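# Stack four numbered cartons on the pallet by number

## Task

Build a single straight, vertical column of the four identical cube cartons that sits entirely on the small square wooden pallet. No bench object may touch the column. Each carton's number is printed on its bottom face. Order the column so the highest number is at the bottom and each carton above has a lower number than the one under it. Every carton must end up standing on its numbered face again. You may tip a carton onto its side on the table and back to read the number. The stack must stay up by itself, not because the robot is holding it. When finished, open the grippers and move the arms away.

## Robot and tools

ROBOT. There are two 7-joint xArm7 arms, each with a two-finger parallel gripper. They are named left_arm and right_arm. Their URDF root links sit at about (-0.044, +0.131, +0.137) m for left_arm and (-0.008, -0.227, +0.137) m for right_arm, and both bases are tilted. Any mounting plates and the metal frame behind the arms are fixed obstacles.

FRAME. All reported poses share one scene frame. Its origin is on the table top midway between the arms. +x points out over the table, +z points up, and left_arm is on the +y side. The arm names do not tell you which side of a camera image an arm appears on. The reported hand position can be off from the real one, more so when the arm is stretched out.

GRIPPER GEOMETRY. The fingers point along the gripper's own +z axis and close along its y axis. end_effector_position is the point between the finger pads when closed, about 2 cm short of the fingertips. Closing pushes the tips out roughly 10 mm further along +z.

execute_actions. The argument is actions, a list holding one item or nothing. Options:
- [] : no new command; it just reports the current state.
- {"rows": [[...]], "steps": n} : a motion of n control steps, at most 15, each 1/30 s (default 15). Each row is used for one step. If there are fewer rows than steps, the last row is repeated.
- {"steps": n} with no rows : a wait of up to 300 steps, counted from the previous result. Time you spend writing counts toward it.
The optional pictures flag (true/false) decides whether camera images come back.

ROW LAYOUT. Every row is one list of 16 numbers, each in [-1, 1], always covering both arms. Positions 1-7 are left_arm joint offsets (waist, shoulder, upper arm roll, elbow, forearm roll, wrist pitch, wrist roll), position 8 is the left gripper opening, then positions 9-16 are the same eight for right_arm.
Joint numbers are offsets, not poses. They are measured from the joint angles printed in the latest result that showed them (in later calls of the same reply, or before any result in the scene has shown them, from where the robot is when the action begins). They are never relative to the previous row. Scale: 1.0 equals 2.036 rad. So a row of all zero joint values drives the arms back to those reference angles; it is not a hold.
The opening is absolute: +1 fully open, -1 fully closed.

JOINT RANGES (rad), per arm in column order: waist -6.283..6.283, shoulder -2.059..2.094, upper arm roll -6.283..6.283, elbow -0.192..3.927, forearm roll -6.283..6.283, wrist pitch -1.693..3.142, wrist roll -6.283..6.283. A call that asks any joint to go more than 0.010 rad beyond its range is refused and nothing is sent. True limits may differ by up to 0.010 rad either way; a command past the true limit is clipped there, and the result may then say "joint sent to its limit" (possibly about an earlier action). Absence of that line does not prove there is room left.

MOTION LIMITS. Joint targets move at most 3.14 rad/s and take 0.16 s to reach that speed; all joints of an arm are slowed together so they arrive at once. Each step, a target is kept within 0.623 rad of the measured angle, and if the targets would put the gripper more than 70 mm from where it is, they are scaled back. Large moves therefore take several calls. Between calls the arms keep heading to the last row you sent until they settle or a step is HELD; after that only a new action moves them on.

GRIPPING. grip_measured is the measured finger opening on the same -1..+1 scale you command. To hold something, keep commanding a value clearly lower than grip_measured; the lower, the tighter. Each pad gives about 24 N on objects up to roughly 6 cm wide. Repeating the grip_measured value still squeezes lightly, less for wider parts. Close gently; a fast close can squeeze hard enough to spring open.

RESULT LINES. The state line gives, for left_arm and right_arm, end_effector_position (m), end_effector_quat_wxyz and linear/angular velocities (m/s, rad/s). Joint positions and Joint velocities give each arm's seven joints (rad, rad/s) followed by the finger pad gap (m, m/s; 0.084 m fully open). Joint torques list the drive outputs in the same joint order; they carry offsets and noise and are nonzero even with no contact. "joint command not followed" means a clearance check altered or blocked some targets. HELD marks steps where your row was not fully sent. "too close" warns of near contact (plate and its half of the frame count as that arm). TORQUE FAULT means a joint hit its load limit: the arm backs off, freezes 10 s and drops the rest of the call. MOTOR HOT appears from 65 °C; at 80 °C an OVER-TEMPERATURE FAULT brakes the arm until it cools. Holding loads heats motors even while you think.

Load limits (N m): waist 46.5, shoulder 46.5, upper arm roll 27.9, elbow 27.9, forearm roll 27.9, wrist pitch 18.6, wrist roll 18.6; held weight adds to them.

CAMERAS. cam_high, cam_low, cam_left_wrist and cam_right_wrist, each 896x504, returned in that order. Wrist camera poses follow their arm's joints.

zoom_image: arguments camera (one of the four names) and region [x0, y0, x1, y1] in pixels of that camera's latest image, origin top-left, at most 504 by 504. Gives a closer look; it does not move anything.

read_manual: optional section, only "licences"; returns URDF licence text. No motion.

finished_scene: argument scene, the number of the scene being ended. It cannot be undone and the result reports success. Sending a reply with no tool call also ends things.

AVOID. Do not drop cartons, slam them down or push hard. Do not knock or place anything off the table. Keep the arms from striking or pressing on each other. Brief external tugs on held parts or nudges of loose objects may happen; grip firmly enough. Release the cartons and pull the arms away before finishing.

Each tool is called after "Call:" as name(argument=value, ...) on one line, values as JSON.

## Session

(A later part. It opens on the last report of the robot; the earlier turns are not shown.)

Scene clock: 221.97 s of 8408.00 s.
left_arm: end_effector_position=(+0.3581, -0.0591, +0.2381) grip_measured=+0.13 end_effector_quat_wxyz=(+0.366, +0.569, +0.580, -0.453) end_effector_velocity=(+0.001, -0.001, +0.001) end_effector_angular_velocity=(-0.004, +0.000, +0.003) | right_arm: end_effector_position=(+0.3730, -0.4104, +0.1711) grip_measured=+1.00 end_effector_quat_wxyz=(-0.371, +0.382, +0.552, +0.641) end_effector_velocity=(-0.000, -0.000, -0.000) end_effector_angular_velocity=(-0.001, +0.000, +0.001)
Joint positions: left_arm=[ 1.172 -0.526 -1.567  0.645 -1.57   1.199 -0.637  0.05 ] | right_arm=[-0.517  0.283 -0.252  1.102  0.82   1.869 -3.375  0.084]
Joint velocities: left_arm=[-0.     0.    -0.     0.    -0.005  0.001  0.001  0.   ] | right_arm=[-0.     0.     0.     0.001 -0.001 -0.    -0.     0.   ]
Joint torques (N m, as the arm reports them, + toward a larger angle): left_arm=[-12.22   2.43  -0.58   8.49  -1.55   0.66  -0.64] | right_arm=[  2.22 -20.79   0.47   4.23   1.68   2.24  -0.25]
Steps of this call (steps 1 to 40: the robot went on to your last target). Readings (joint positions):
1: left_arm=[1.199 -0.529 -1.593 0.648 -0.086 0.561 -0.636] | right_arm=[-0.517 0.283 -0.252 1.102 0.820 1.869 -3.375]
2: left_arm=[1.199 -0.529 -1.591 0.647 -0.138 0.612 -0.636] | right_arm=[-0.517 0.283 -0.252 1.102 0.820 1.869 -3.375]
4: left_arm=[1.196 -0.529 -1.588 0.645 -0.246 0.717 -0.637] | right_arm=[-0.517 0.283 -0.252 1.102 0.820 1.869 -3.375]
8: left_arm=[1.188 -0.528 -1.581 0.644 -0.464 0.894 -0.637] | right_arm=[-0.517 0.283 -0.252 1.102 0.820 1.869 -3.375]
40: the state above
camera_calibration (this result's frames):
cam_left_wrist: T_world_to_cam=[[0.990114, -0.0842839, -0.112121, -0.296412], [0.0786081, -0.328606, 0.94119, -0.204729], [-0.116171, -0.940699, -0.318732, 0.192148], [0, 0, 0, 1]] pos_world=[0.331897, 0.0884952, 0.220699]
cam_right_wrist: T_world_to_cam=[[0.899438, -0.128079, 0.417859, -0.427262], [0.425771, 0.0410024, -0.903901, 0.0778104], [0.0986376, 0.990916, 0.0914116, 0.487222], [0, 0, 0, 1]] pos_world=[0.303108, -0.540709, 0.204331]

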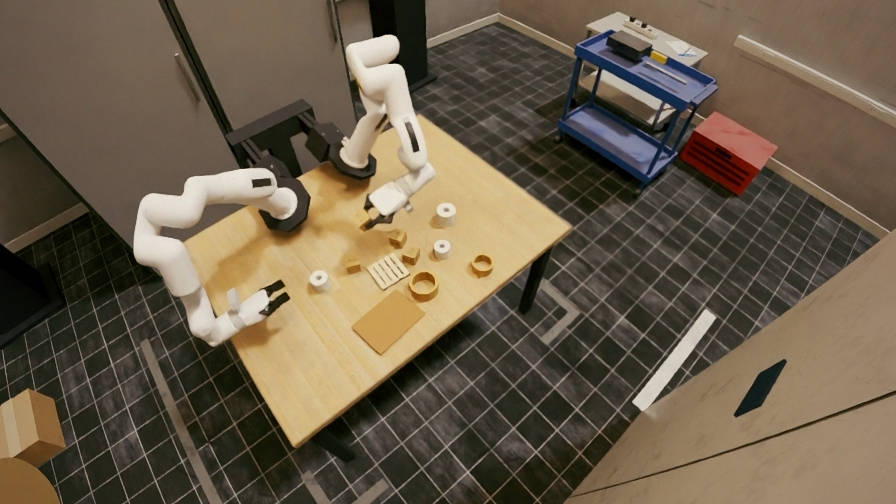

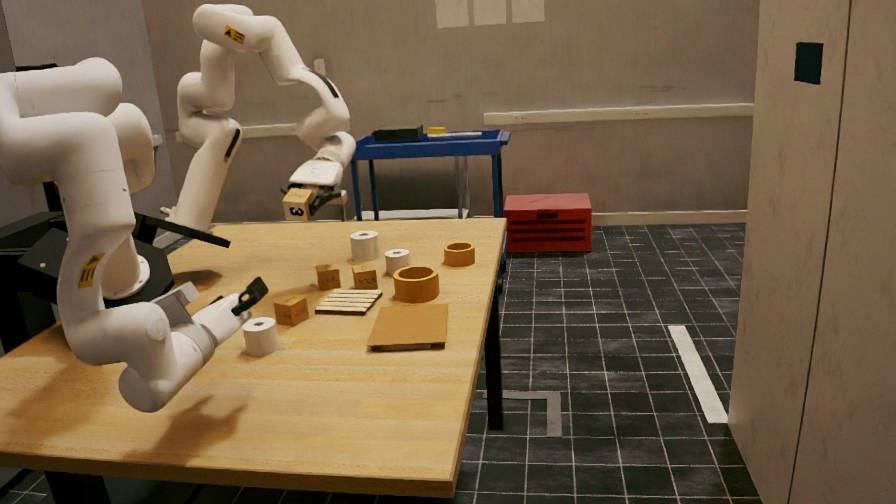

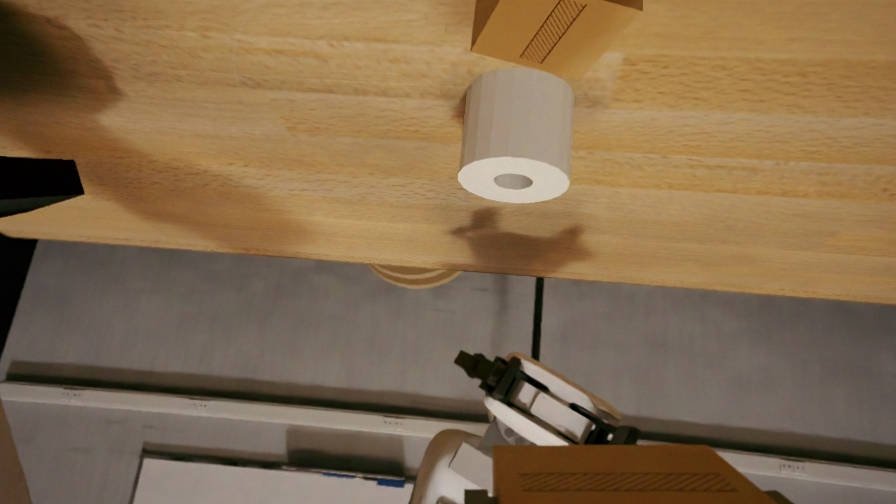

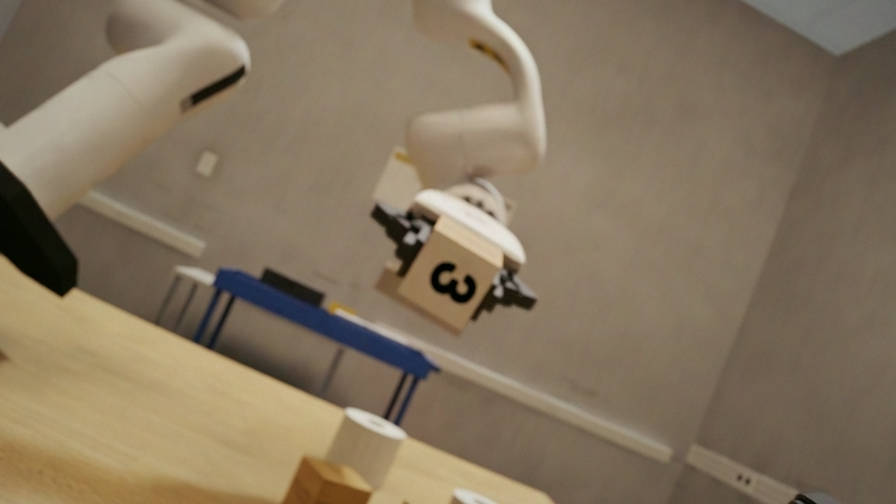

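Call:
execute_actions(actions=[{"rows": [[0,0,0,0,0.7711,-0.3473,0,-0.4,0,0,0,0,0,0,0,1]], "steps": 15}], pictures=false)

Call:
execute_actions(actions=[{"steps": 27}], pictures=false)

Call:
execute_actions(actions=[{"rows": [[0.277,-0.0368,-0.2366,0.016,0,-0.135,0,-0.4,0,0,0,0,0,0,0,1]], "steps": 15}], pictures=false)

Call:
execute_actions(actions=[{"steps": 12}], pictures=false)

Call:
execute_actions(actions=[{"rows": [[0,0,0,0,0,0,0,1,0,0,0,0,0,0,0,1]], "steps": 10}], pictures=false)

Call:
execute_actions(actions=[{"rows": [[-0.1435,0.029,0.121,-0.0144,0,0.0682,0,1,0,0,0,0,0,0,0,1],[-0.1435,0.029,0.121,-0.0144,0,0.0682,0,1,0,0,0,0,0,0,0,1],[-0.1435,0.029,0.121,-0.0144,0,0.0682,0,1,0,0,0,0,0,0,0,1],[-0.1435,0.029,0.121,-0.0144,0,0.0682,0,1,0,0,0,0,0,0,0,1],[-0.1435,0.029,0.121,-0.0144,0,0.0682,0,1,0,0,0,0,0,0,0,1],[-0.1435,0.029,0.121,-0.0144,0,0.0682,0,1,0,0,0,0,0,0,0,1],[-0.1435,0.029,0.121,-0.0144,0,0.0682,0,1,0,0,0,0,0,0,0,1],[-0.1435,0.029,0.121,-0.0144,0,0.0682,0,1,0,0,0,0,0,0,0,1],[-0.1435,0.029,0.121,-0.0144,0,0.0682,0,1,0,0,0,0,0,0,0,1],[-0.0467,-0.0237,-0.033,0.1145,0,0.1268,-0.1299,1,0,0,0,0,0,0,0,1]], "steps": 15}], pictures=false)

Call:
execute_actions(actions=[{"steps": 22}])

Scene clock: 262.73 s of 8408.00 s.
left_arm: end_effector_position=(+0.3786, +0.0685, +0.1379) grip_measured=+0.13 end_effector_quat_wxyz=(+0.181, +0.813, +0.521, -0.184) end_effector_velocity=(+0.135, +0.345, -0.110) end_effector_angular_velocity=(+1.675, -1.199, -1.705) | right_arm: end_effector_position=(+0.3730, -0.4104, +0.1711) grip_measured=+1.00 end_effector_quat_wxyz=(-0.371, +0.382, +0.552, +0.641) end_effector_velocity=(-0.000, -0.000, -0.000) end_effector_angular_velocity=(-0.001, +0.001, -0.001)
Joint positions: left_arm=[ 1.172 -0.526 -1.567  0.644 -0.915  0.681 -0.637  0.05 ] | right_arm=[-0.517  0.283 -0.252  1.102  0.82   1.869 -3.375  0.084]
Joint velocities: left_arm=[ 0.001 -0.001  0.003  0.001  2.42  -1.14   0.    -0.   ] | right_arm=[-0. -0. -0. -0. -0. -0.  0.  0.]
Joint torques (N m, as the arm reports them, + toward a larger angle): left_arm=[-12.83   0.83  -0.74   9.11   1.1   -0.71  -0.67] | right_arm=[  2.27 -20.64   0.36   4.19   1.96   2.26  -0.08]
Steps of this call (steps 1 to 30: the robot went on to your last target; steps 31 to 100: nothing new was sent; then 36.93 s passed at rest; steps 101 to 115: all 15 steps of this action). Readings (joint positions):
101: left_arm=[1.172 -0.526 -1.567 0.645 -1.571 1.199 -0.637] | right_arm=[-0.517 0.283 -0.252 1.102 0.820 1.869 -3.375]
102: left_arm=[1.172 -0.526 -1.567 0.645 -1.567 1.196 -0.637] | right_arm=[-0.517 0.283 -0.252 1.102 0.820 1.869 -3.375]
104: left_arm=[1.171 -0.526 -1.568 0.645 -1.528 1.156 -0.637] | right_arm=[-0.517 0.283 -0.252 1.102 0.820 1.869 -3.375]
108: left_arm=[1.172 -0.526 -1.567 0.644 -1.343 0.973 -0.637] | right_arm=[-0.517 0.283 -0.252 1.102 0.820 1.869 -3.375]
115: the state above

Scene clock: 263.63 s of 8408.00 s.
left_arm: end_effector_position=(+0.4130, +0.1394, +0.1291) grip_measured=+0.13 end_effector_quat_wxyz=(-0.001, +0.984, +0.178, -0.002) end_effector_velocity=(-0.023, -0.012, -0.008) end_effector_angular_velocity=(+0.005, +0.042, -0.043) | right_arm: end_effector_position=(+0.3730, -0.4104, +0.1711) grip_measured=+1.00 end_effector_quat_wxyz=(-0.371, +0.382, +0.552, +0.641) end_effector_velocity=(-0.000, -0.000, +0.000) end_effector_angular_velocity=(-0.000, +0.000, +0.001)
Joint positions: left_arm=[ 1.171 -0.526 -1.569  0.643 -0.001  0.494 -0.637  0.05 ] | right_arm=[-0.517  0.283 -0.252  1.102  0.82   1.869 -3.375  0.084]
Joint velocities: left_arm=[-0.012  0.002 -0.03  -0.03   0.003  0.017  0.    -0.   ] | right_arm=[ 0.    -0.001 -0.001 -0.001 -0.001  0.    -0.     0.   ]
Joint torques (N m, as the arm reports them, + toward a larger angle): left_arm=[-11.92   0.67   0.11   9.38  -0.71  -1.66  -0.61] | right_arm=[  1.84 -20.83   0.21   3.91   1.41   2.08  -0.13]
Steps of this call (steps 1 to 27: the robot went on to your last target). Readings (joint positions):
1: left_arm=[1.172 -0.526 -1.567 0.644 -0.831 0.645 -0.637] | right_arm=[-0.517 0.283 -0.252 1.102 0.820 1.869 -3.375]
2: left_arm=[1.172 -0.526 -1.567 0.645 -0.744 0.611 -0.637] | right_arm=[-0.517 0.283 -0.252 1.102 0.820 1.869 -3.375]
4: left_arm=[1.172 -0.526 -1.567 0.645 -0.565 0.559 -0.637] | right_arm=[-0.517 0.283 -0.252 1.102 0.820 1.869 -3.375]
8: left_arm=[1.172 -0.526 -1.568 0.645 -0.225 0.509 -0.636] | right_arm=[-0.517 0.283 -0.252 1.102 0.820 1.869 -3.375]
27: the state above

Scene clock: 264.13 s of 8408.00 s.
left_arm: end_effector_position=(+0.4129, +0.1408, +0.0380) grip_measured=+0.13 end_effector_quat_wxyz=(-0.003, +0.984, +0.178, -0.002) end_effector_velocity=(+0.012, -0.027, -0.032) end_effector_angular_velocity=(-0.063, -0.041, -0.017) | right_arm: end_effector_position=(+0.3730, -0.4104, +0.1711) grip_measured=+1.00 end_effector_quat_wxyz=(-0.371, +0.382, +0.552, +0.641) end_effector_velocity=(-0.000, +0.000, +0.000) end_effector_angular_velocity=(-0.000, -0.001, +0.002)
Joint positions: left_arm=[ 1.713 -0.598 -2.03   0.673 -0.001  0.231 -0.637  0.05 ] | right_arm=[-0.517  0.283 -0.252  1.102  0.82   1.869 -3.375  0.084]
Joint velocities: left_arm=[ 0.241 -0.026 -0.236  0.046 -0.    -0.144  0.     0.   ] | right_arm=[ 0.001 -0.     0.     0.    -0.001  0.     0.     0.   ]
Joint torques (N m, as the arm reports them, + toward a larger angle): left_arm=[-18.25  15.2   -0.36   6.91  -0.59  -1.53  -0.58] | right_arm=[  1.94 -20.31   0.52   4.23   1.93   2.15   0.12]
Steps of this call (steps 1 to 15: all 15 steps of this action). Readings (joint positions):
1: left_arm=[1.171 -0.526 -1.569 0.643 -0.001 0.494 -0.637] | right_arm=[-0.517 0.283 -0.252 1.102 0.820 1.869 -3.375]
2: left_arm=[1.174 -0.526 -1.572 0.643 -0.001 0.492 -0.637] | right_arm=[-0.517 0.283 -0.252 1.102 0.820 1.869 -3.375]
4: left_arm=[1.213 -0.531 -1.606 0.647 -0.001 0.472 -0.637] | right_arm=[-0.517 0.283 -0.252 1.102 0.820 1.869 -3.375]
8: left_arm=[1.451 -0.563 -1.809 0.660 -0.001 0.357 -0.637] | right_arm=[-0.517 0.283 -0.252 1.102 0.820 1.869 -3.375]
15: the state above

Scene clock: 264.53 s of 8408.00 s.
left_arm: end_effector_position=(+0.4134, +0.1386, +0.0350) grip_measured=+0.13 end_effector_quat_wxyz=(+0.000, +0.984, +0.177, -0.001) end_effector_velocity=(+0.000, +0.000, -0.001) end_effector_angular_velocity=(-0.001, -0.000, +0.002) | right_arm: end_effector_position=(+0.3730, -0.4104, +0.1711) grip_measured=+1.00 end_effector_quat_wxyz=(-0.371, +0.382, +0.552, +0.641) end_effector_velocity=(-0.000, +0.000, +0.000) end_effector_angular_velocity=(+0.001, -0.000, +0.001)
Joint positions: left_arm=[ 1.734 -0.6   -2.05   0.676 -0.001  0.219 -0.637  0.05 ] | right_arm=[-0.517  0.283 -0.252  1.102  0.82   1.869 -3.375  0.084]
Joint velocities: left_arm=[ 0.004 -0.    -0.003  0.001 -0.001 -0.002 -0.     0.   ] | right_arm=[ 0.     0.     0.    -0.    -0.001  0.    -0.     0.   ]
Joint torques (N m, as the arm reports them, + toward a larger angle): left_arm=[-13.61  14.45  -0.59   6.3   -0.7   -1.49  -0.68] | right_arm=[  1.97 -20.97   0.25   4.02   1.62   2.22  -0.17]
Steps of this call (steps 1 to 12: the robot went on to your last target). Readings (joint positions):
1: left_arm=[1.720 -0.598 -2.036 0.674 -0.001 0.227 -0.637] | right_arm=[-0.517 0.283 -0.252 1.102 0.820 1.869 -3.375]
2: left_arm=[1.724 -0.599 -2.041 0.675 -0.001 0.224 -0.637] | right_arm=[-0.517 0.283 -0.252 1.102 0.820 1.869 -3.375]
4: left_arm=[1.729 -0.599 -2.046 0.676 -0.001 0.221 -0.637] | right_arm=[-0.517 0.283 -0.252 1.102 0.820 1.869 -3.375]
8: left_arm=[1.733 -0.600 -2.049 0.676 -0.001 0.220 -0.637] | right_arm=[-0.517 0.283 -0.252 1.102 0.820 1.869 -3.375]
12: the state above

Scene clock: 264.87 s of 8408.00 s.
left_arm: end_effector_position=(+0.4134, +0.1386, +0.0350) grip_measured=+1.00 end_effector_quat_wxyz=(+0.000, +0.984, +0.177, -0.001) end_effector_velocity=(+0.000, -0.000, -0.000) end_effector_angular_velocity=(+0.000, -0.001, -0.000) | right_arm: end_effector_position=(+0.3730, -0.4104, +0.1711) grip_measured=+1.00 end_effector_quat_wxyz=(-0.371, +0.382, +0.552, +0.641) end_effector_velocity=(+0.000, -0.000, +0.000) end_effector_angular_velocity=(-0.000, -0.001, -0.001)
Joint positions: left_arm=[ 1.734 -0.6   -2.05   0.676 -0.001  0.219 -0.637  0.084] | right_arm=[-0.517  0.283 -0.252  1.102  0.82   1.869 -3.375  0.084]
Joint velocities: left_arm=[ 0.    -0.    -0.    -0.     0.001 -0.001 -0.001  0.001] | right_arm=[-0.001  0.     0.001  0.001  0.001 -0.    -0.     0.   ]
Joint torques (N m, as the arm reports them, + toward a larger angle): left_arm=[-14.32  15.08  -0.43   6.64  -0.64  -1.41  -0.62] | right_arm=[  2.08 -19.38   0.75   4.19   1.95   2.1    0.1 ]
Steps of this call (steps 1 to 10: all 10 steps of this action). Readings (joint positions):
1: left_arm=[1.734 -0.600 -2.050 0.676 -0.001 0.219 -0.637] | right_arm=[-0.517 0.283 -0.252 1.102 0.820 1.869 -3.375]
2: left_arm=[1.734 -0.600 -2.050 0.676 -0.001 0.219 -0.637] | right_arm=[-0.517 0.283 -0.252 1.102 0.820 1.869 -3.375]
4: left_arm=[1.734 -0.600 -2.050 0.676 -0.001 0.219 -0.637] | right_arm=[-0.517 0.283 -0.252 1.102 0.820 1.869 -3.375]
8: left_arm=[1.734 -0.600 -2.050 0.676 -0.001 0.219 -0.637] | right_arm=[-0.517 0.283 -0.252 1.102 0.820 1.869 -3.375]
10: the state above

Scene clock: 265.37 s of 8408.00 s.
left_arm: end_effector_position=(+0.4332, +0.1102, +0.0852) grip_measured=+1.00 end_effector_quat_wxyz=(-0.005, +0.980, +0.199, +0.002) end_effector_velocity=(+0.214, -0.393, +0.050) end_effector_angular_velocity=(-0.029, -0.126, +0.316) | right_arm: end_effector_position=(+0.3730, -0.4104, +0.1711) grip_measured=+1.00 end_effector_quat_wxyz=(-0.371, +0.382, +0.552, +0.641) end_effector_velocity=(+0.000, -0.000, -0.000) end_effector_angular_velocity=(+0.000, +0.000, -0.002)
Joint positions: left_arm=[ 1.529 -0.585 -1.929  0.747 -0.001  0.4   -0.738  0.084] | right_arm=[-0.517  0.283 -0.252  1.102  0.82   1.869 -3.375  0.084]
Joint velocities: left_arm=[ 0.714 -0.416 -1.252  1.105  0.006  0.464 -1.026  0.   ] | right_arm=[-0.001  0.001  0.001  0.001  0.001 -0.    -0.     0.   ]
Joint torques (N m, as the arm reports them, + toward a larger angle): left_arm=[-17.52  12.24  -1.38   7.49  -0.47  -1.46  -0.72] | right_arm=[  2.02 -20.57   0.42   4.12   1.22   2.64  -0.14]
Steps of this call (steps 1 to 15: all 15 steps of this action). Readings (joint positions):
1: left_arm=[1.734 -0.600 -2.050 0.676 -0.001 0.219 -0.637] | right_arm=[-0.517 0.283 -0.252 1.102 0.820 1.869 -3.375]
2: left_arm=[1.731 -0.600 -2.047 0.675 -0.001 0.221 -0.637] | right_arm=[-0.517 0.283 -0.252 1.102 0.820 1.869 -3.375]
4: left_arm=[1.693 -0.592 -2.013 0.668 -0.001 0.241 -0.637] | right_arm=[-0.517 0.283 -0.252 1.102 0.820 1.869 -3.375]
8: left_arm=[1.516 -0.556 -1.867 0.655 -0.001 0.321 -0.637] | right_arm=[-0.517 0.283 -0.252 1.102 0.820 1.869 -3.375]
15: the state above

Scene clock: 266.10 s of 8408.00 s.
left_arm: end_effector_position=(+0.4541, +0.0488, +0.0880) grip_measured=+1.00 end_effector_quat_wxyz=(-0.000, +0.974, +0.229, -0.001) end_effector_velocity=(+0.000, -0.001, +0.000) end_effector_angular_velocity=(-0.001, -0.001, -0.000) | right_arm: end_effector_position=(+0.3730, -0.4104, +0.1711) grip_measured=+1.00 end_effector_quat_wxyz=(-0.371, +0.382, +0.552, +0.641) end_effector_velocity=(-0.001, -0.000, -0.000) end_effector_angular_velocity=(+0.000, +0.001, -0.001)
Joint positions: left_arm=[ 1.639 -0.648 -2.117  0.909 -0.001  0.477 -0.901  0.084] | right_arm=[-0.517  0.283 -0.252  1.102  0.82   1.869 -3.375  0.084]
Joint velocities: left_arm=[ 0.    -0.    -0.002  0.002 -0.001 -0.    -0.     0.   ] | right_arm=[-0.001 -0.    -0.001 -0.001 -0.     0.     0.     0.   ]
Joint torques (N m, as the arm reports them, + toward a larger angle): left_arm=[-16.72  18.64  -0.71   8.78  -0.78  -1.38  -0.53] | right_arm=[  2.18 -20.06   0.43   4.37   1.44   2.16  -0.22]
Steps of this call (steps 1 to 22: the robot went on to your last target). Readings (joint positions):
1: left_arm=[1.552 -0.599 -1.969 0.783 -0.001 0.415 -0.772] | right_arm=[-0.517 0.283 -0.252 1.102 0.820 1.869 -3.375]
2: left_arm=[1.572 -0.611 -2.007 0.815 -0.001 0.429 -0.803] | right_arm=[-0.517 0.283 -0.252 1.102 0.820 1.869 -3.375]
4: left_arm=[1.605 -0.631 -2.066 0.865 -0.001 0.453 -0.852] | right_arm=[-0.517 0.283 -0.252 1.102 0.820 1.869 -3.375]
8: left_arm=[1.632 -0.645 -2.106 0.899 -0.001 0.472 -0.890] | right_arm=[-0.517 0.283 -0.252 1.102 0.820 1.869 -3.375]
22: the state above
camera_calibration (this result's frames):
cam_left_wrist: T_world_to_cam=[[0.440435, -0.897415, -0.0257393, -0.117514], [-0.897695, -0.440616, 0.00151602, 0.495906], [-0.0127017, 0.0224384, -0.999668, 0.222869], [0, 0, 0, 1]] pos_world=[0.499761, 0.108044, 0.219019]
cam_right_wrist: T_world_to_cam=[[0.899439, -0.128079, 0.417859, -0.427262], [0.425771, 0.0410027, -0.903902, 0.0778108], [0.0986373, 0.990916, 0.0914116, 0.487222], [0, 0, 0, 1]] pos_world=[0.303108, -0.540709, 0.204331]

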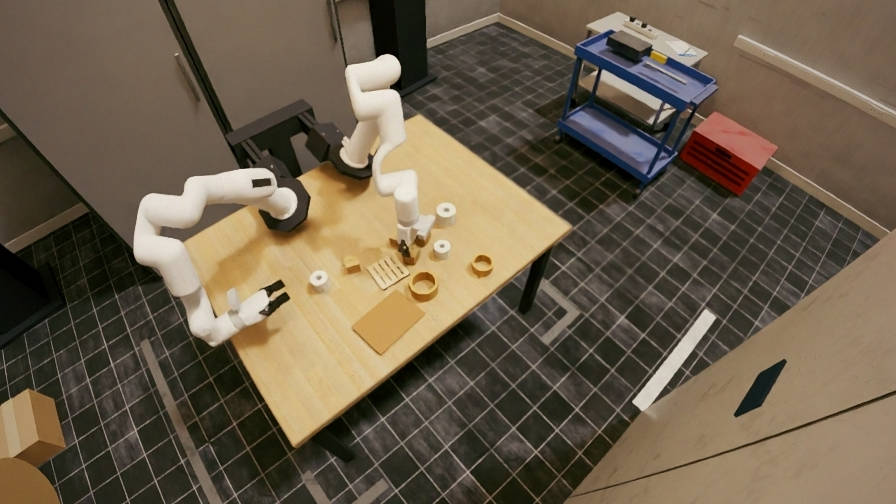

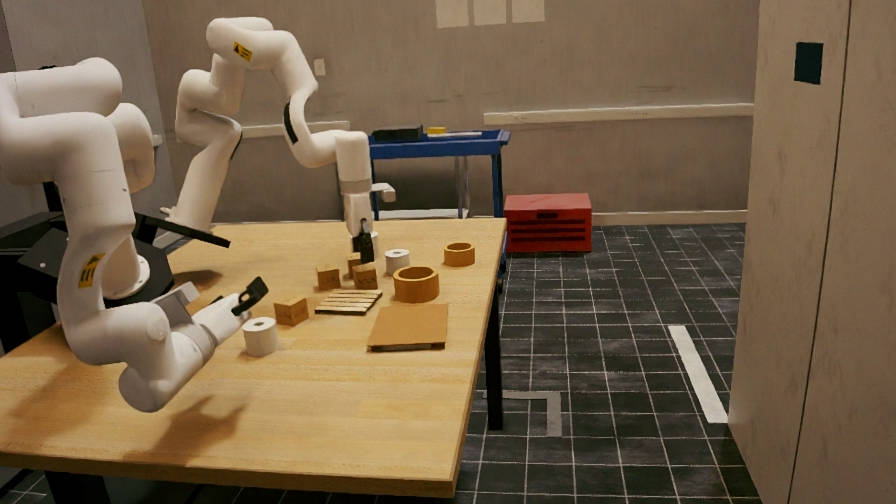

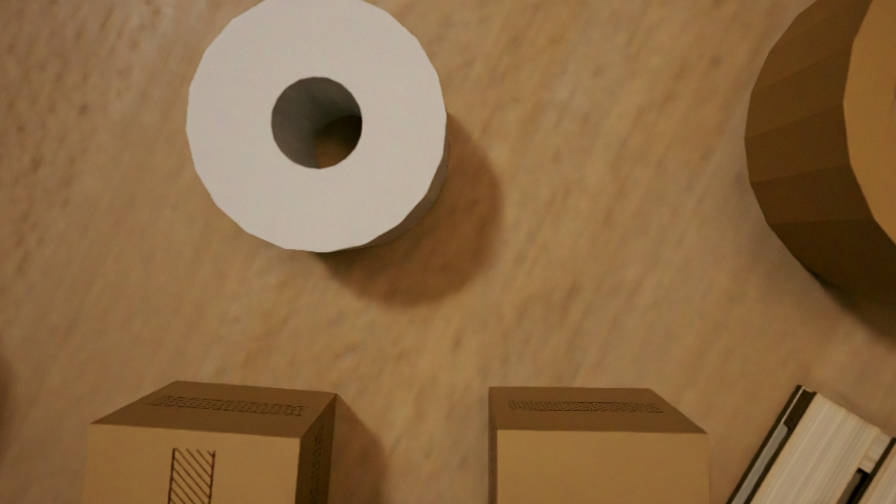

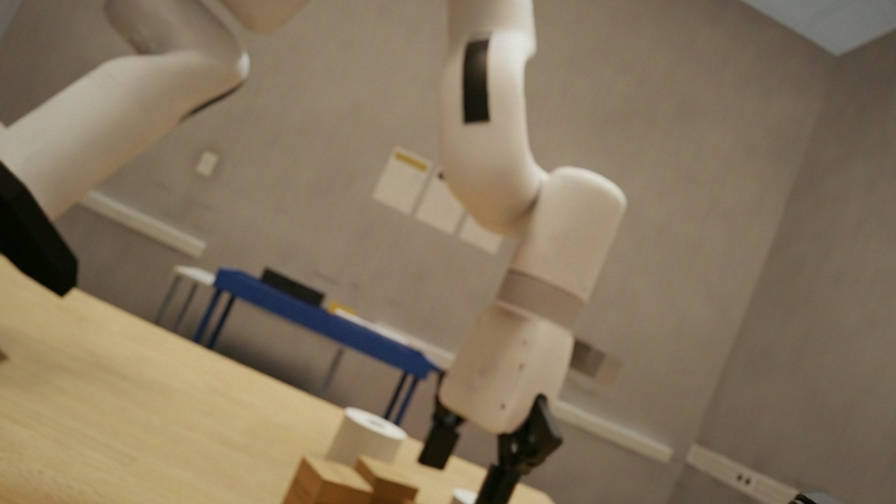

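Call:
execute_actions(actions=[{"rows": [[0.0878,-0.0395,-0.0678,0.0123,0,-0.056,0,1,0,0,0,0,0,0,0,1]], "steps": 15}], pictures=false)

Call:
execute_actions(actions=[{"steps": 6}], pictures=false)

Call:
execute_actions(actions=[{"rows": [[0,0,0,0,0,0,0,0.7,0,0,0,0,0,0,0,1],[0,0,0,0,0,0,0,0.5,0,0,0,0,0,0,0,1],[0,0,0,0,0,0,0,0.4,0,0,0,0,0,0,0,1],[0,0,0,0,0,0,0,0.3,0,0,0,0,0,0,0,1],[0,0,0,0,0,0,0,0.22,0,0,0,0,0,0,0,1],[0,0,0,0,0,0,0,0.15,0,0,0,0,0,0,0,1],[0,0,0,0,0,0,0,0.08,0,0,0,0,0,0,0,1],[0,0,0,0,0,0,0,0.0,0,0,0,0,0,0,0,1],[0,0,0,0,0,0,0,-0.1,0,0,0,0,0,0,0,1],[0,0,0,0,0,0,0,-0.2,0,0,0,0,0,0,0,1],[0,0,0,0,0,0,0,-0.3,0,0,0,0,0,0,0,1],[0,0,0,0,0,0,0,-0.4,0,0,0,0,0,0,0,1]], "steps": 14}], pictures=false)

Call:
execute_actions(actions=[{"rows": [[-0.1676,0.0639,0.1327,-0.0132,0,0.1076,0,-0.4,0,0,0,0,0,0,0,1],[-0.1676,0.0639,0.1327,-0.0132,0,0.1076,0,-0.4,0,0,0,0,0,0,0,1],[-0.1676,0.0639,0.1327,-0.0132,0,0.1076,0,-0.4,0,0,0,0,0,0,0,1],[-0.1676,0.0639,0.1327,-0.0132,0,0.1076,0,-0.4,0,0,0,0,0,0,0,1],[-0.1676,0.0639,0.1327,-0.0132,0,0.1076,0,-0.4,0,0,0,0,0,0,0,1],[-0.1676,0.0639,0.1327,-0.0132,0,0.1076,0,-0.4,0,0,0,0,0,0,0,1],[-0.1676,0.0639,0.1327,-0.0132,0,0.1076,0,-0.4,0,0,0,0,0,0,0,1],[-0.1676,0.0639,0.1327,-0.0132,0,0.1076,0,-0.4,0,0,0,0,0,0,0,1],[-0.1676,0.0639,0.1327,-0.0132,0,0.1076,0,-0.4,0,0,0,0,0,0,0,1],[-0.1676,0.0639,0.1327,-0.0132,0,0.1076,0,-0.4,0,0,0,0,0,0,0,1],[-0.1676,0.0639,0.1327,-0.0132,-0.5403,0.3386,0,-0.4,0,0,0,0,0,0,0,1]], "steps": 15}], pictures=false)

Call:
execute_actions(actions=[{"steps": 28}])

Scene clock: 286.27 s of 8408.00 s.
left_arm: end_effector_position=(+0.4547, +0.0484, +0.0392) grip_measured=+1.00 end_effector_quat_wxyz=(+0.000, +0.974, +0.228, -0.001) end_effector_velocity=(-0.001, -0.002, -0.006) end_effector_angular_velocity=(-0.004, -0.001, -0.003) | right_arm: end_effector_position=(+0.3730, -0.4104, +0.1711) grip_measured=+1.00 end_effector_quat_wxyz=(-0.371, +0.382, +0.552, +0.641) end_effector_velocity=(-0.000, -0.000, -0.000) end_effector_angular_velocity=(+0.000, +0.001, +0.001)
Joint positions: left_arm=[ 1.815 -0.727 -2.253  0.934 -0.001  0.364 -0.901  0.084] | right_arm=[-0.517  0.283 -0.252  1.102  0.82   1.869 -3.375  0.084]
Joint velocities: left_arm=[ 0.02  -0.008 -0.018  0.002  0.001 -0.016 -0.    -0.   ] | right_arm=[-0.001  0.001  0.     0.    -0.001  0.    -0.     0.   ]
Joint torques (N m, as the arm reports them, + toward a larger angle): left_arm=[-17.79  23.68  -0.46   7.79  -0.5   -1.37  -0.62] | right_arm=[  2.09 -19.82   0.34   4.06   1.86   2.23  -0.13]
Steps of this call (steps 1 to 15: the robot went on to your last target; steps 16 to 90: nothing new was sent; then 16.67 s passed at rest; steps 91 to 105: all 15 steps of this action). Readings (joint positions):
91: left_arm=[1.639 -0.648 -2.117 0.909 -0.001 0.477 -0.901] | right_arm=[-0.517 0.283 -0.252 1.102 0.820 1.869 -3.375]
92: left_arm=[1.642 -0.649 -2.120 0.910 -0.001 0.475 -0.901] | right_arm=[-0.517 0.283 -0.252 1.102 0.820 1.869 -3.375]
94: left_arm=[1.679 -0.665 -2.150 0.918 -0.001 0.449 -0.901] | right_arm=[-0.517 0.283 -0.252 1.102 0.820 1.869 -3.375]
98: left_arm=[1.788 -0.716 -2.230 0.926 -0.001 0.385 -0.901] | right_arm=[-0.517 0.283 -0.252 1.102 0.820 1.869 -3.375]
105: the state above

Scene clock: 286.47 s of 8408.00 s.
left_arm: end_effector_position=(+0.4544, +0.0487, +0.0384) grip_measured=+1.00 end_effector_quat_wxyz=(-0.000, +0.974, +0.229, -0.001) end_effector_velocity=(-0.001, +0.001, -0.002) end_effector_angular_velocity=(+0.002, +0.002, -0.001) | right_arm: end_effector_position=(+0.3730, -0.4104, +0.1711) grip_measured=+1.00 end_effector_quat_wxyz=(-0.371, +0.382, +0.552, +0.641) end_effector_velocity=(+0.000, -0.000, -0.000) end_effector_angular_velocity=(-0.001, -0.000, -0.000)
Joint positions: left_arm=[ 1.817 -0.728 -2.254  0.934 -0.001  0.363 -0.901  0.084] | right_arm=[-0.517  0.283 -0.252  1.102  0.82   1.869 -3.375  0.084]
Joint velocities: left_arm=[ 0.004 -0.002 -0.003 -0.     0.001 -0.002  0.     0.   ] | right_arm=[ 0.    -0.    -0.001  0.001 -0.    -0.    -0.     0.   ]
Joint torques (N m, as the arm reports them, + toward a larger angle): left_arm=[-17.59  23.53  -0.43   7.7   -0.54  -1.55  -0.7 ] | right_arm=[  1.5  -20.15   0.03   4.45   1.75   2.25  -0.05]
Steps of this call (steps 1 to 6: the robot went on to your last target). Readings (joint positions):
1: left_arm=[1.816 -0.728 -2.254 0.934 -0.001 0.364 -0.901] | right_arm=[-0.517 0.283 -0.252 1.102 0.820 1.869 -3.375]
2: left_arm=[1.816 -0.728 -2.254 0.934 -0.001 0.364 -0.901] | right_arm=[-0.517 0.283 -0.252 1.102 0.820 1.869 -3.375]
4: left_arm=[1.817 -0.728 -2.254 0.934 -0.001 0.363 -0.901] | right_arm=[-0.517 0.283 -0.252 1.102 0.820 1.869 -3.375]
6: the state above

Scene clock: 286.93 s of 8408.00 s.
left_arm: end_effector_position=(+0.4544, +0.0486, +0.0384) grip_measured=+0.13 end_effector_quat_wxyz=(+0.000, +0.974, +0.229, -0.001) end_effector_velocity=(-0.000, -0.000, -0.000) end_effector_angular_velocity=(-0.000, +0.001, +0.001) | right_arm: end_effector_position=(+0.3730, -0.4104, +0.1711) grip_measured=+1.00 end_effector_quat_wxyz=(-0.371, +0.382, +0.552, +0.641) end_effector_velocity=(-0.000, +0.000, -0.000) end_effector_angular_velocity=(+0.000, +0.000, +0.001)
Joint positions: left_arm=[ 1.817 -0.728 -2.254  0.934 -0.001  0.363 -0.901  0.05 ] | right_arm=[-0.517  0.283 -0.252  1.102  0.82   1.869 -3.375  0.084]
Joint velocities: left_arm=[-0.    -0.    -0.    -0.    -0.001  0.001  0.     0.   ] | right_arm=[ 0.     0.     0.001 -0.    -0.001 -0.     0.     0.   ]
Joint torques (N m, as the arm reports them, + toward a larger angle): left_arm=[-17.2   23.3   -0.44   7.66  -0.53  -1.43  -0.59] | right_arm=[  1.86 -20.27   0.46   4.36   1.54   2.2    0.2 ]
Steps of this call (steps 1 to 14: all 14 steps of this action). Readings (joint positions):
1: left_arm=[1.817 -0.728 -2.254 0.934 -0.001 0.363 -0.901] | right_arm=[-0.517 0.283 -0.252 1.102 0.820 1.869 -3.375]
2: left_arm=[1.817 -0.728 -2.254 0.934 -0.001 0.363 -0.901] | right_arm=[-0.517 0.283 -0.252 1.102 0.820 1.869 -3.375]
4: left_arm=[1.817 -0.728 -2.254 0.934 -0.001 0.363 -0.901] | right_arm=[-0.517 0.283 -0.252 1.102 0.820 1.869 -3.375]
8: left_arm=[1.817 -0.728 -2.254 0.934 -0.001 0.363 -0.901] | right_arm=[-0.517 0.283 -0.252 1.102 0.820 1.869 -3.375]
14: the state above

Scene clock: 287.43 s of 8408.00 s.
left_arm: end_effector_position=(+0.4369, +0.0482, +0.1232) grip_measured=+0.13 end_effector_quat_wxyz=(-0.001, +0.964, +0.262, -0.041) end_effector_velocity=(-0.333, -0.012, -0.058) end_effector_angular_velocity=(-0.333, +1.465, +1.270) | right_arm: end_effector_position=(+0.3730, -0.4104, +0.1711) grip_measured=+1.00 end_effector_quat_wxyz=(-0.371, +0.382, +0.552, +0.641) end_effector_velocity=(-0.000, +0.000, -0.000) end_effector_angular_velocity=(+0.000, +0.001, -0.000)
Joint positions: left_arm=[ 1.488 -0.603 -1.995  0.91  -0.087  0.641 -0.901  0.05 ] | right_arm=[-0.517  0.283 -0.252  1.102  0.82   1.869 -3.375  0.084]
Joint velocities: left_arm=[-0.031  0.01   0.047 -0.013 -1.555  1.195 -0.    -0.   ] | right_arm=[ 0.     0.    -0.001 -0.001  0.    -0.     0.     0.   ]
Joint torques (N m, as the arm reports them, + toward a larger angle): left_arm=[-15.16  13.54  -0.82   8.21  -4.72  -0.62  -0.62] | right_arm=[  1.48 -20.85   0.73   4.25   1.69   1.95  -0.07]
Steps of this call (steps 1 to 15: all 15 steps of this action). Readings (joint positions):
1: left_arm=[1.817 -0.728 -2.254 0.934 -0.001 0.363 -0.901] | right_arm=[-0.517 0.283 -0.252 1.102 0.820 1.869 -3.375]
2: left_arm=[1.814 -0.727 -2.252 0.934 -0.001 0.366 -0.901] | right_arm=[-0.517 0.283 -0.252 1.102 0.820 1.869 -3.375]
4: left_arm=[1.777 -0.715 -2.220 0.927 -0.001 0.393 -0.901] | right_arm=[-0.517 0.283 -0.252 1.102 0.820 1.869 -3.375]
8: left_arm=[1.599 -0.644 -2.082 0.920 -0.001 0.502 -0.901] | right_arm=[-0.517 0.283 -0.252 1.102 0.820 1.869 -3.375]
15: the state above

Scene clock: 288.37 s of 8408.00 s.
left_arm: end_effector_position=(+0.3498, -0.0801, +0.1777) grip_measured=+0.13 end_effector_quat_wxyz=(+0.175, +0.725, +0.537, -0.393) end_effector_velocity=(-0.000, -0.001, +0.001) end_effector_angular_velocity=(-0.004, +0.003, +0.004) | right_arm: end_effector_position=(+0.3730, -0.4104, +0.1711) grip_measured=+1.00 end_effector_quat_wxyz=(-0.371, +0.382, +0.552, +0.641) end_effector_velocity=(+0.000, -0.000, +0.000) end_effector_angular_velocity=(-0.000, -0.001, +0.000)
Joint positions: left_arm=[ 1.476 -0.598 -1.984  0.907 -1.1    1.052 -0.901  0.05 ] | right_arm=[-0.517  0.283 -0.252  1.102  0.82   1.869 -3.375  0.084]
Joint velocities: left_arm=[-0.    -0.    -0.001  0.    -0.007  0.002 -0.     0.   ] | right_arm=[ 0. -0.  0.  0. -0.  0. -0.  0.]
Joint torques (N m, as the arm reports them, + toward a larger angle): left_arm=[-15.4   14.91  -0.68   9.09  -1.09  -0.07  -0.58] | right_arm=[  2.08 -20.13   0.39   4.01   1.38   2.11   0.07]
Steps of this call (steps 1 to 28: the robot went on to your last target). Readings (joint positions):
1: left_arm=[1.488 -0.603 -1.994 0.909 -0.146 0.684 -0.901] | right_arm=[-0.517 0.283 -0.252 1.102 0.820 1.869 -3.375]
2: left_arm=[1.487 -0.603 -1.992 0.908 -0.210 0.730 -0.901] | right_arm=[-0.517 0.283 -0.252 1.102 0.820 1.869 -3.375]
4: left_arm=[1.486 -0.602 -1.991 0.906 -0.344 0.815 -0.901] | right_arm=[-0.517 0.283 -0.252 1.102 0.820 1.869 -3.375]
8: left_arm=[1.481 -0.600 -1.988 0.907 -0.629 0.934 -0.901] | right_arm=[-0.517 0.283 -0.252 1.102 0.820 1.869 -3.375]
28: the state above
camera_calibration (this result's frames):
cam_left_wrist: T_world_to_cam=[[0.906778, -0.380858, -0.180835, -0.279146], [-0.117843, -0.640774, 0.758632, -0.0779646], [-0.404805, -0.6666, -0.625921, 0.329671], [0, 0, 0, 1]] pos_world=[0.377388, 0.063486, 0.215015]
cam_right_wrist: T_world_to_cam=[[0.899439, -0.128079, 0.417859, -0.427262], [0.425771, 0.0410026, -0.903901, 0.0778107], [0.0986376, 0.990916, 0.0914117, 0.487221], [0, 0, 0, 1]] pos_world=[0.303108, -0.540709, 0.204331]

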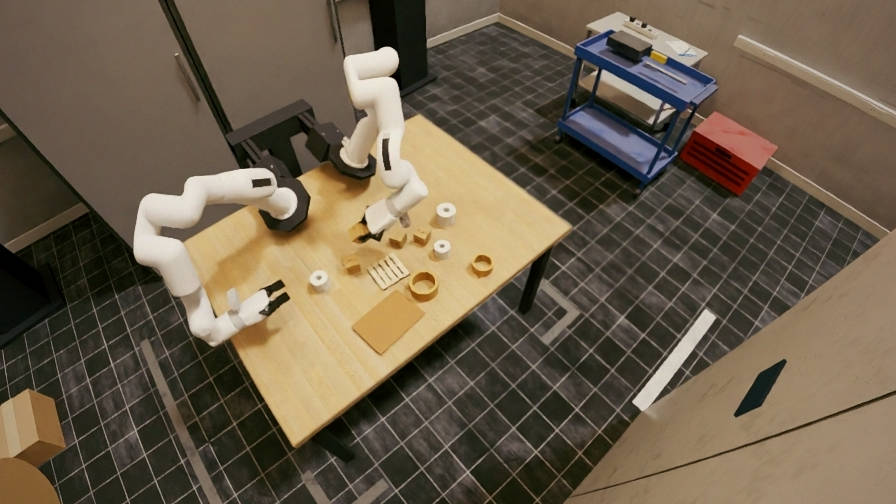

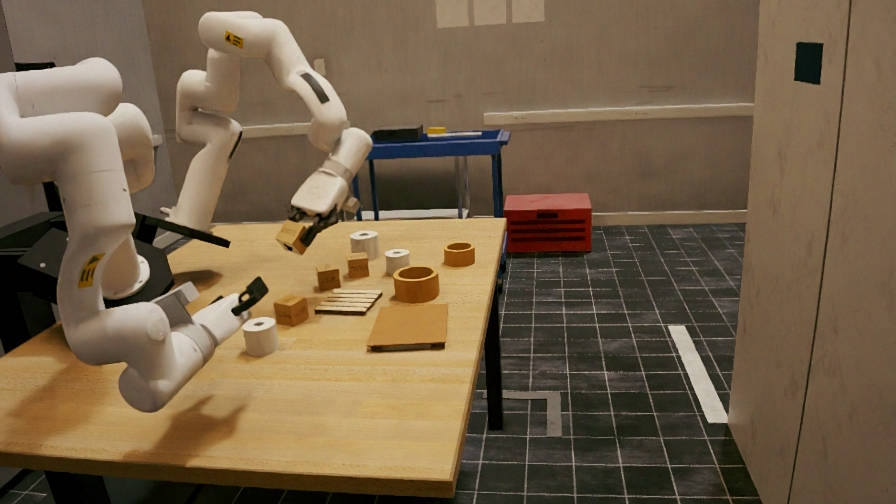

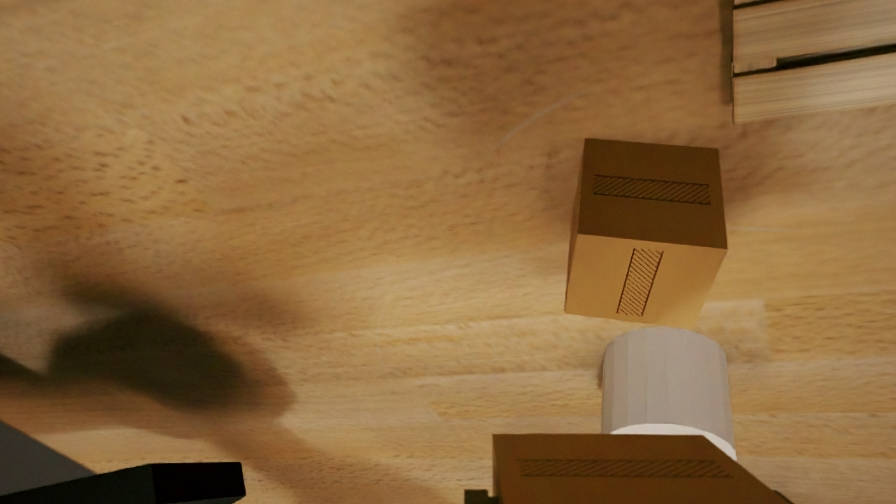

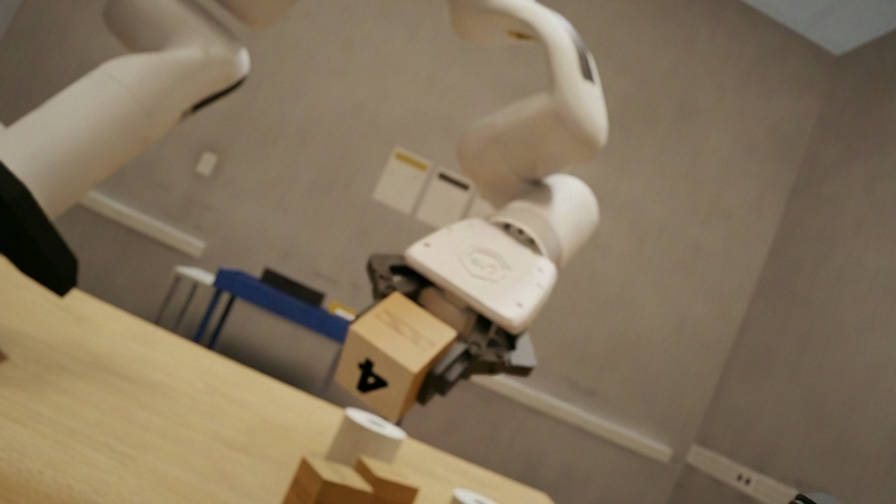

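Call:
zoom_image(camera="cam_low", region=[265, 255, 395, 335])

Call:
zoom_image(camera="cam_left_wrist", region=[680, 0, 896, 140])

Region (265, 255, 395, 335) of cam_low's 896x504 image, scaled by 3.877, with more detail than that image has; it fills the top 310 rows of this view, and the rest is white.

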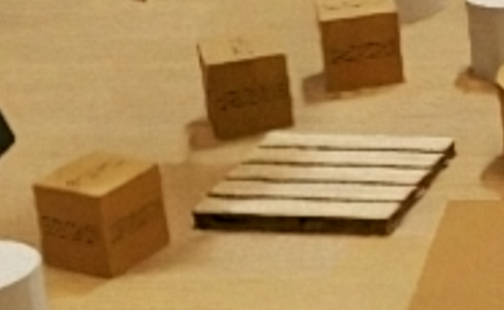

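Region (680, 0, 896, 140) of cam_left_wrist's 896x504 image, scaled by 2.333, with more detail than that image has; it fills the top 327 rows of this view, and the rest is white.

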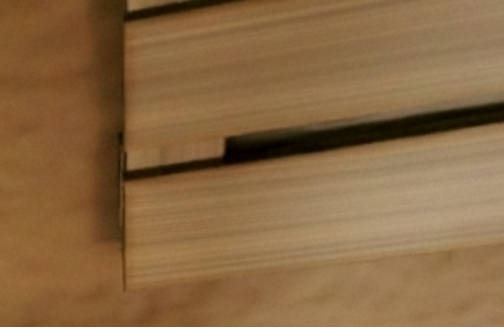

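Call:
execute_actions(actions=[{"rows": [[0.0511,-0.0623,-0.1272,0.0852,0.5403,-0.2056,0.1833,-0.4,0,0,0,0,0,0,0,1]], "steps": 15}], pictures=false)

Call:
execute_actions(actions=[{"steps": 22}])

Scene clock: 346.87 s of 8408.00 s.
left_arm: end_effector_position=(+0.4300, -0.0608, +0.1249) grip_measured=+0.13 end_effector_quat_wxyz=(+0.039, +0.998, +0.037, -0.040) end_effector_velocity=(+0.137, +0.084, -0.013) end_effector_angular_velocity=(+0.788, -0.928, -1.864) | right_arm: end_effector_position=(+0.3730, -0.4104, +0.1711) grip_measured=+1.00 end_effector_quat_wxyz=(-0.371, +0.382, +0.552, +0.641) end_effector_velocity=(-0.000, -0.000, -0.000) end_effector_angular_velocity=(-0.001, +0.001, +0.000)
Joint positions: left_arm=[ 1.573 -0.719 -2.231  1.072 -0.189  0.657 -0.548  0.05 ] | right_arm=[-0.517  0.283 -0.252  1.102  0.82   1.869 -3.375  0.084]
Joint velocities: left_arm=[ 0.076 -0.072 -0.134  0.093  1.954 -0.266  0.237 -0.   ] | right_arm=[-0.001 -0.    -0.     0.    -0.001  0.    -0.     0.   ]
Joint torques (N m, as the arm reports them, + toward a larger angle): left_arm=[-17.14  25.12   0.73   9.22  -3.69  -1.15  -0.7 ] | right_arm=[  2.39 -20.48   0.27   4.16   1.69   2.04   0.13]
Steps of this call (steps 1 to 30: the robot went on to your last target; steps 31 to 100: nothing new was sent; then 54.67 s passed at rest; steps 101 to 115: all 15 steps of this action). Readings (joint positions):
101: left_arm=[1.476 -0.598 -1.984 0.907 -1.101 1.052 -0.901] | right_arm=[-0.517 0.283 -0.252 1.102 0.820 1.869 -3.375]
102: left_arm=[1.476 -0.599 -1.986 0.908 -1.097 1.050 -0.899] | right_arm=[-0.517 0.283 -0.252 1.102 0.820 1.869 -3.375]
104: left_arm=[1.484 -0.606 -2.001 0.918 -1.058 1.023 -0.874] | right_arm=[-0.517 0.283 -0.252 1.102 0.820 1.869 -3.375]
108: left_arm=[1.526 -0.658 -2.106 0.989 -0.790 0.854 -0.724] | right_arm=[-0.517 0.283 -0.252 1.102 0.820 1.869 -3.375]
115: the state above

Scene clock: 347.60 s of 8408.00 s.
left_arm: end_effector_position=(+0.4433, -0.0538, +0.1247) grip_measured=+0.13 end_effector_quat_wxyz=(-0.001, +0.999, -0.052, +0.000) end_effector_velocity=(+0.000, -0.000, +0.000) end_effector_angular_velocity=(-0.000, -0.000, -0.001) | right_arm: end_effector_position=(+0.3730, -0.4104, +0.1711) grip_measured=+1.00 end_effector_quat_wxyz=(-0.371, +0.382, +0.552, +0.641) end_effector_velocity=(+0.000, -0.000, -0.000) end_effector_angular_velocity=(-0.000, +0.000, -0.001)
Joint positions: left_arm=[ 1.58  -0.725 -2.243  1.081 -0.     0.634 -0.528  0.05 ] | right_arm=[-0.517  0.283 -0.252  1.102  0.82   1.869 -3.375  0.084]
Joint velocities: left_arm=[-0.     0.001 -0.     0.     0.001  0.     0.    -0.   ] | right_arm=[-0.    -0.    -0.    -0.     0.001 -0.     0.     0.   ]
Joint torques (N m, as the arm reports them, + toward a larger angle): left_arm=[-17.81  24.08  -0.42   9.99  -0.53  -1.49  -0.71] | right_arm=[  2.22 -20.8    0.49   4.34   1.9    2.46  -0.1 ]
Steps of this call (steps 1 to 22: the robot went on to your last target). Readings (joint positions):
1: left_arm=[1.576 -0.721 -2.235 1.075 -0.131 0.649 -0.542] | right_arm=[-0.517 0.283 -0.252 1.102 0.820 1.869 -3.375]
2: left_arm=[1.577 -0.722 -2.237 1.077 -0.088 0.644 -0.537] | right_arm=[-0.517 0.283 -0.252 1.102 0.820 1.869 -3.375]
4: left_arm=[1.579 -0.723 -2.239 1.078 -0.041 0.639 -0.532] | right_arm=[-0.517 0.283 -0.252 1.102 0.820 1.869 -3.375]
8: left_arm=[1.580 -0.724 -2.242 1.080 -0.010 0.635 -0.529] | right_arm=[-0.517 0.283 -0.252 1.102 0.820 1.869 -3.375]
22: the state above
camera_calibration (this result's frames):
cam_left_wrist: T_world_to_cam=[[-0.108789, -0.993705, -0.0267367, 0.0345527], [-0.994056, 0.108865, -0.00140229, 0.513616], [0.00430416, 0.0264252, -0.999642, 0.254477], [0, 0, 0, 1]] pos_world=[0.513226, -0.0283042, 0.25603]
cam_right_wrist: T_world_to_cam=[[0.899439, -0.128079, 0.417859, -0.427262], [0.425771, 0.0410027, -0.903901, 0.0778107], [0.0986374, 0.990916, 0.0914117, 0.487221], [0, 0, 0, 1]] pos_world=[0.303108, -0.540709, 0.204331]

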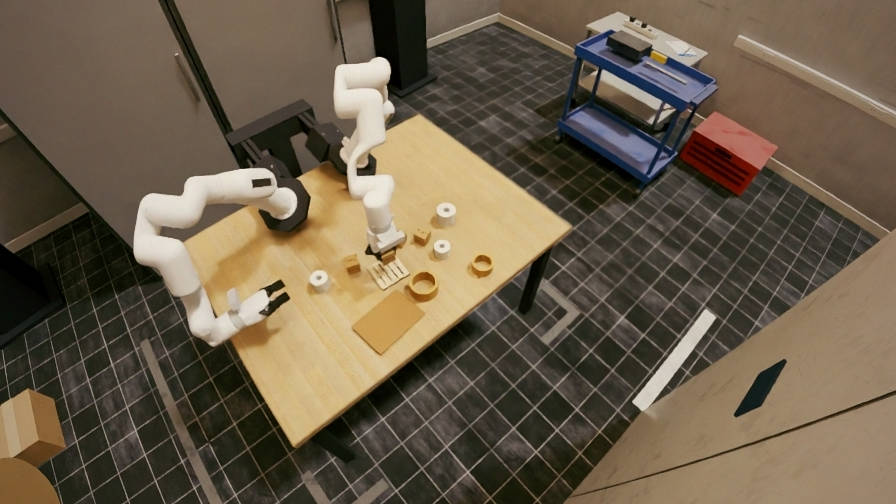

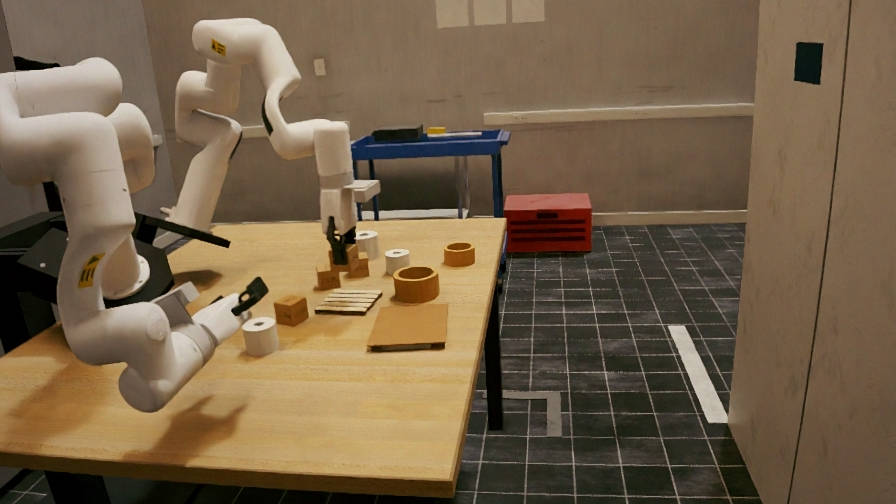

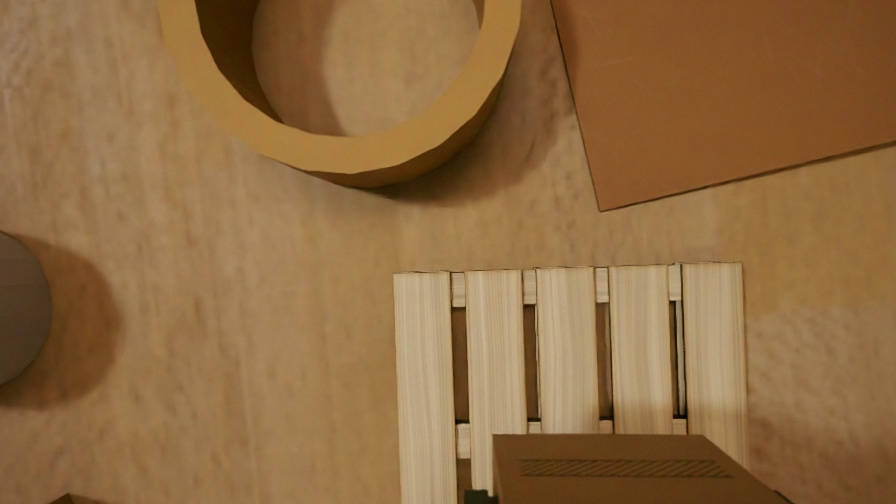

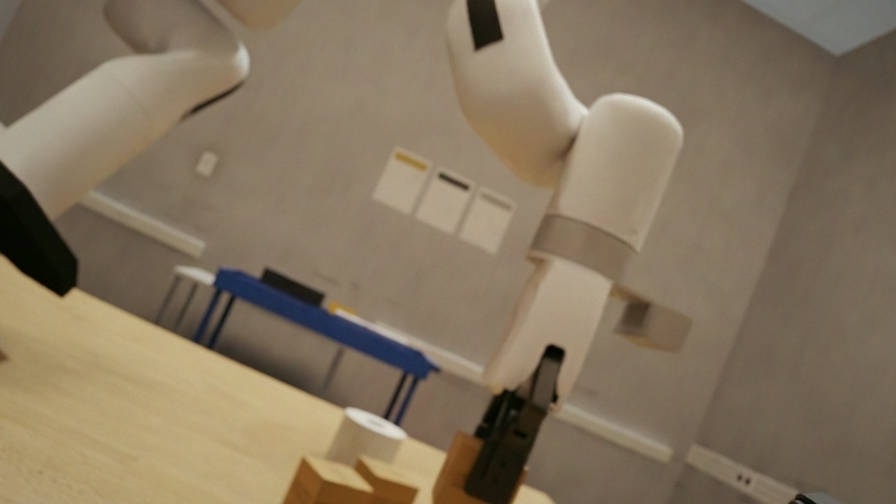

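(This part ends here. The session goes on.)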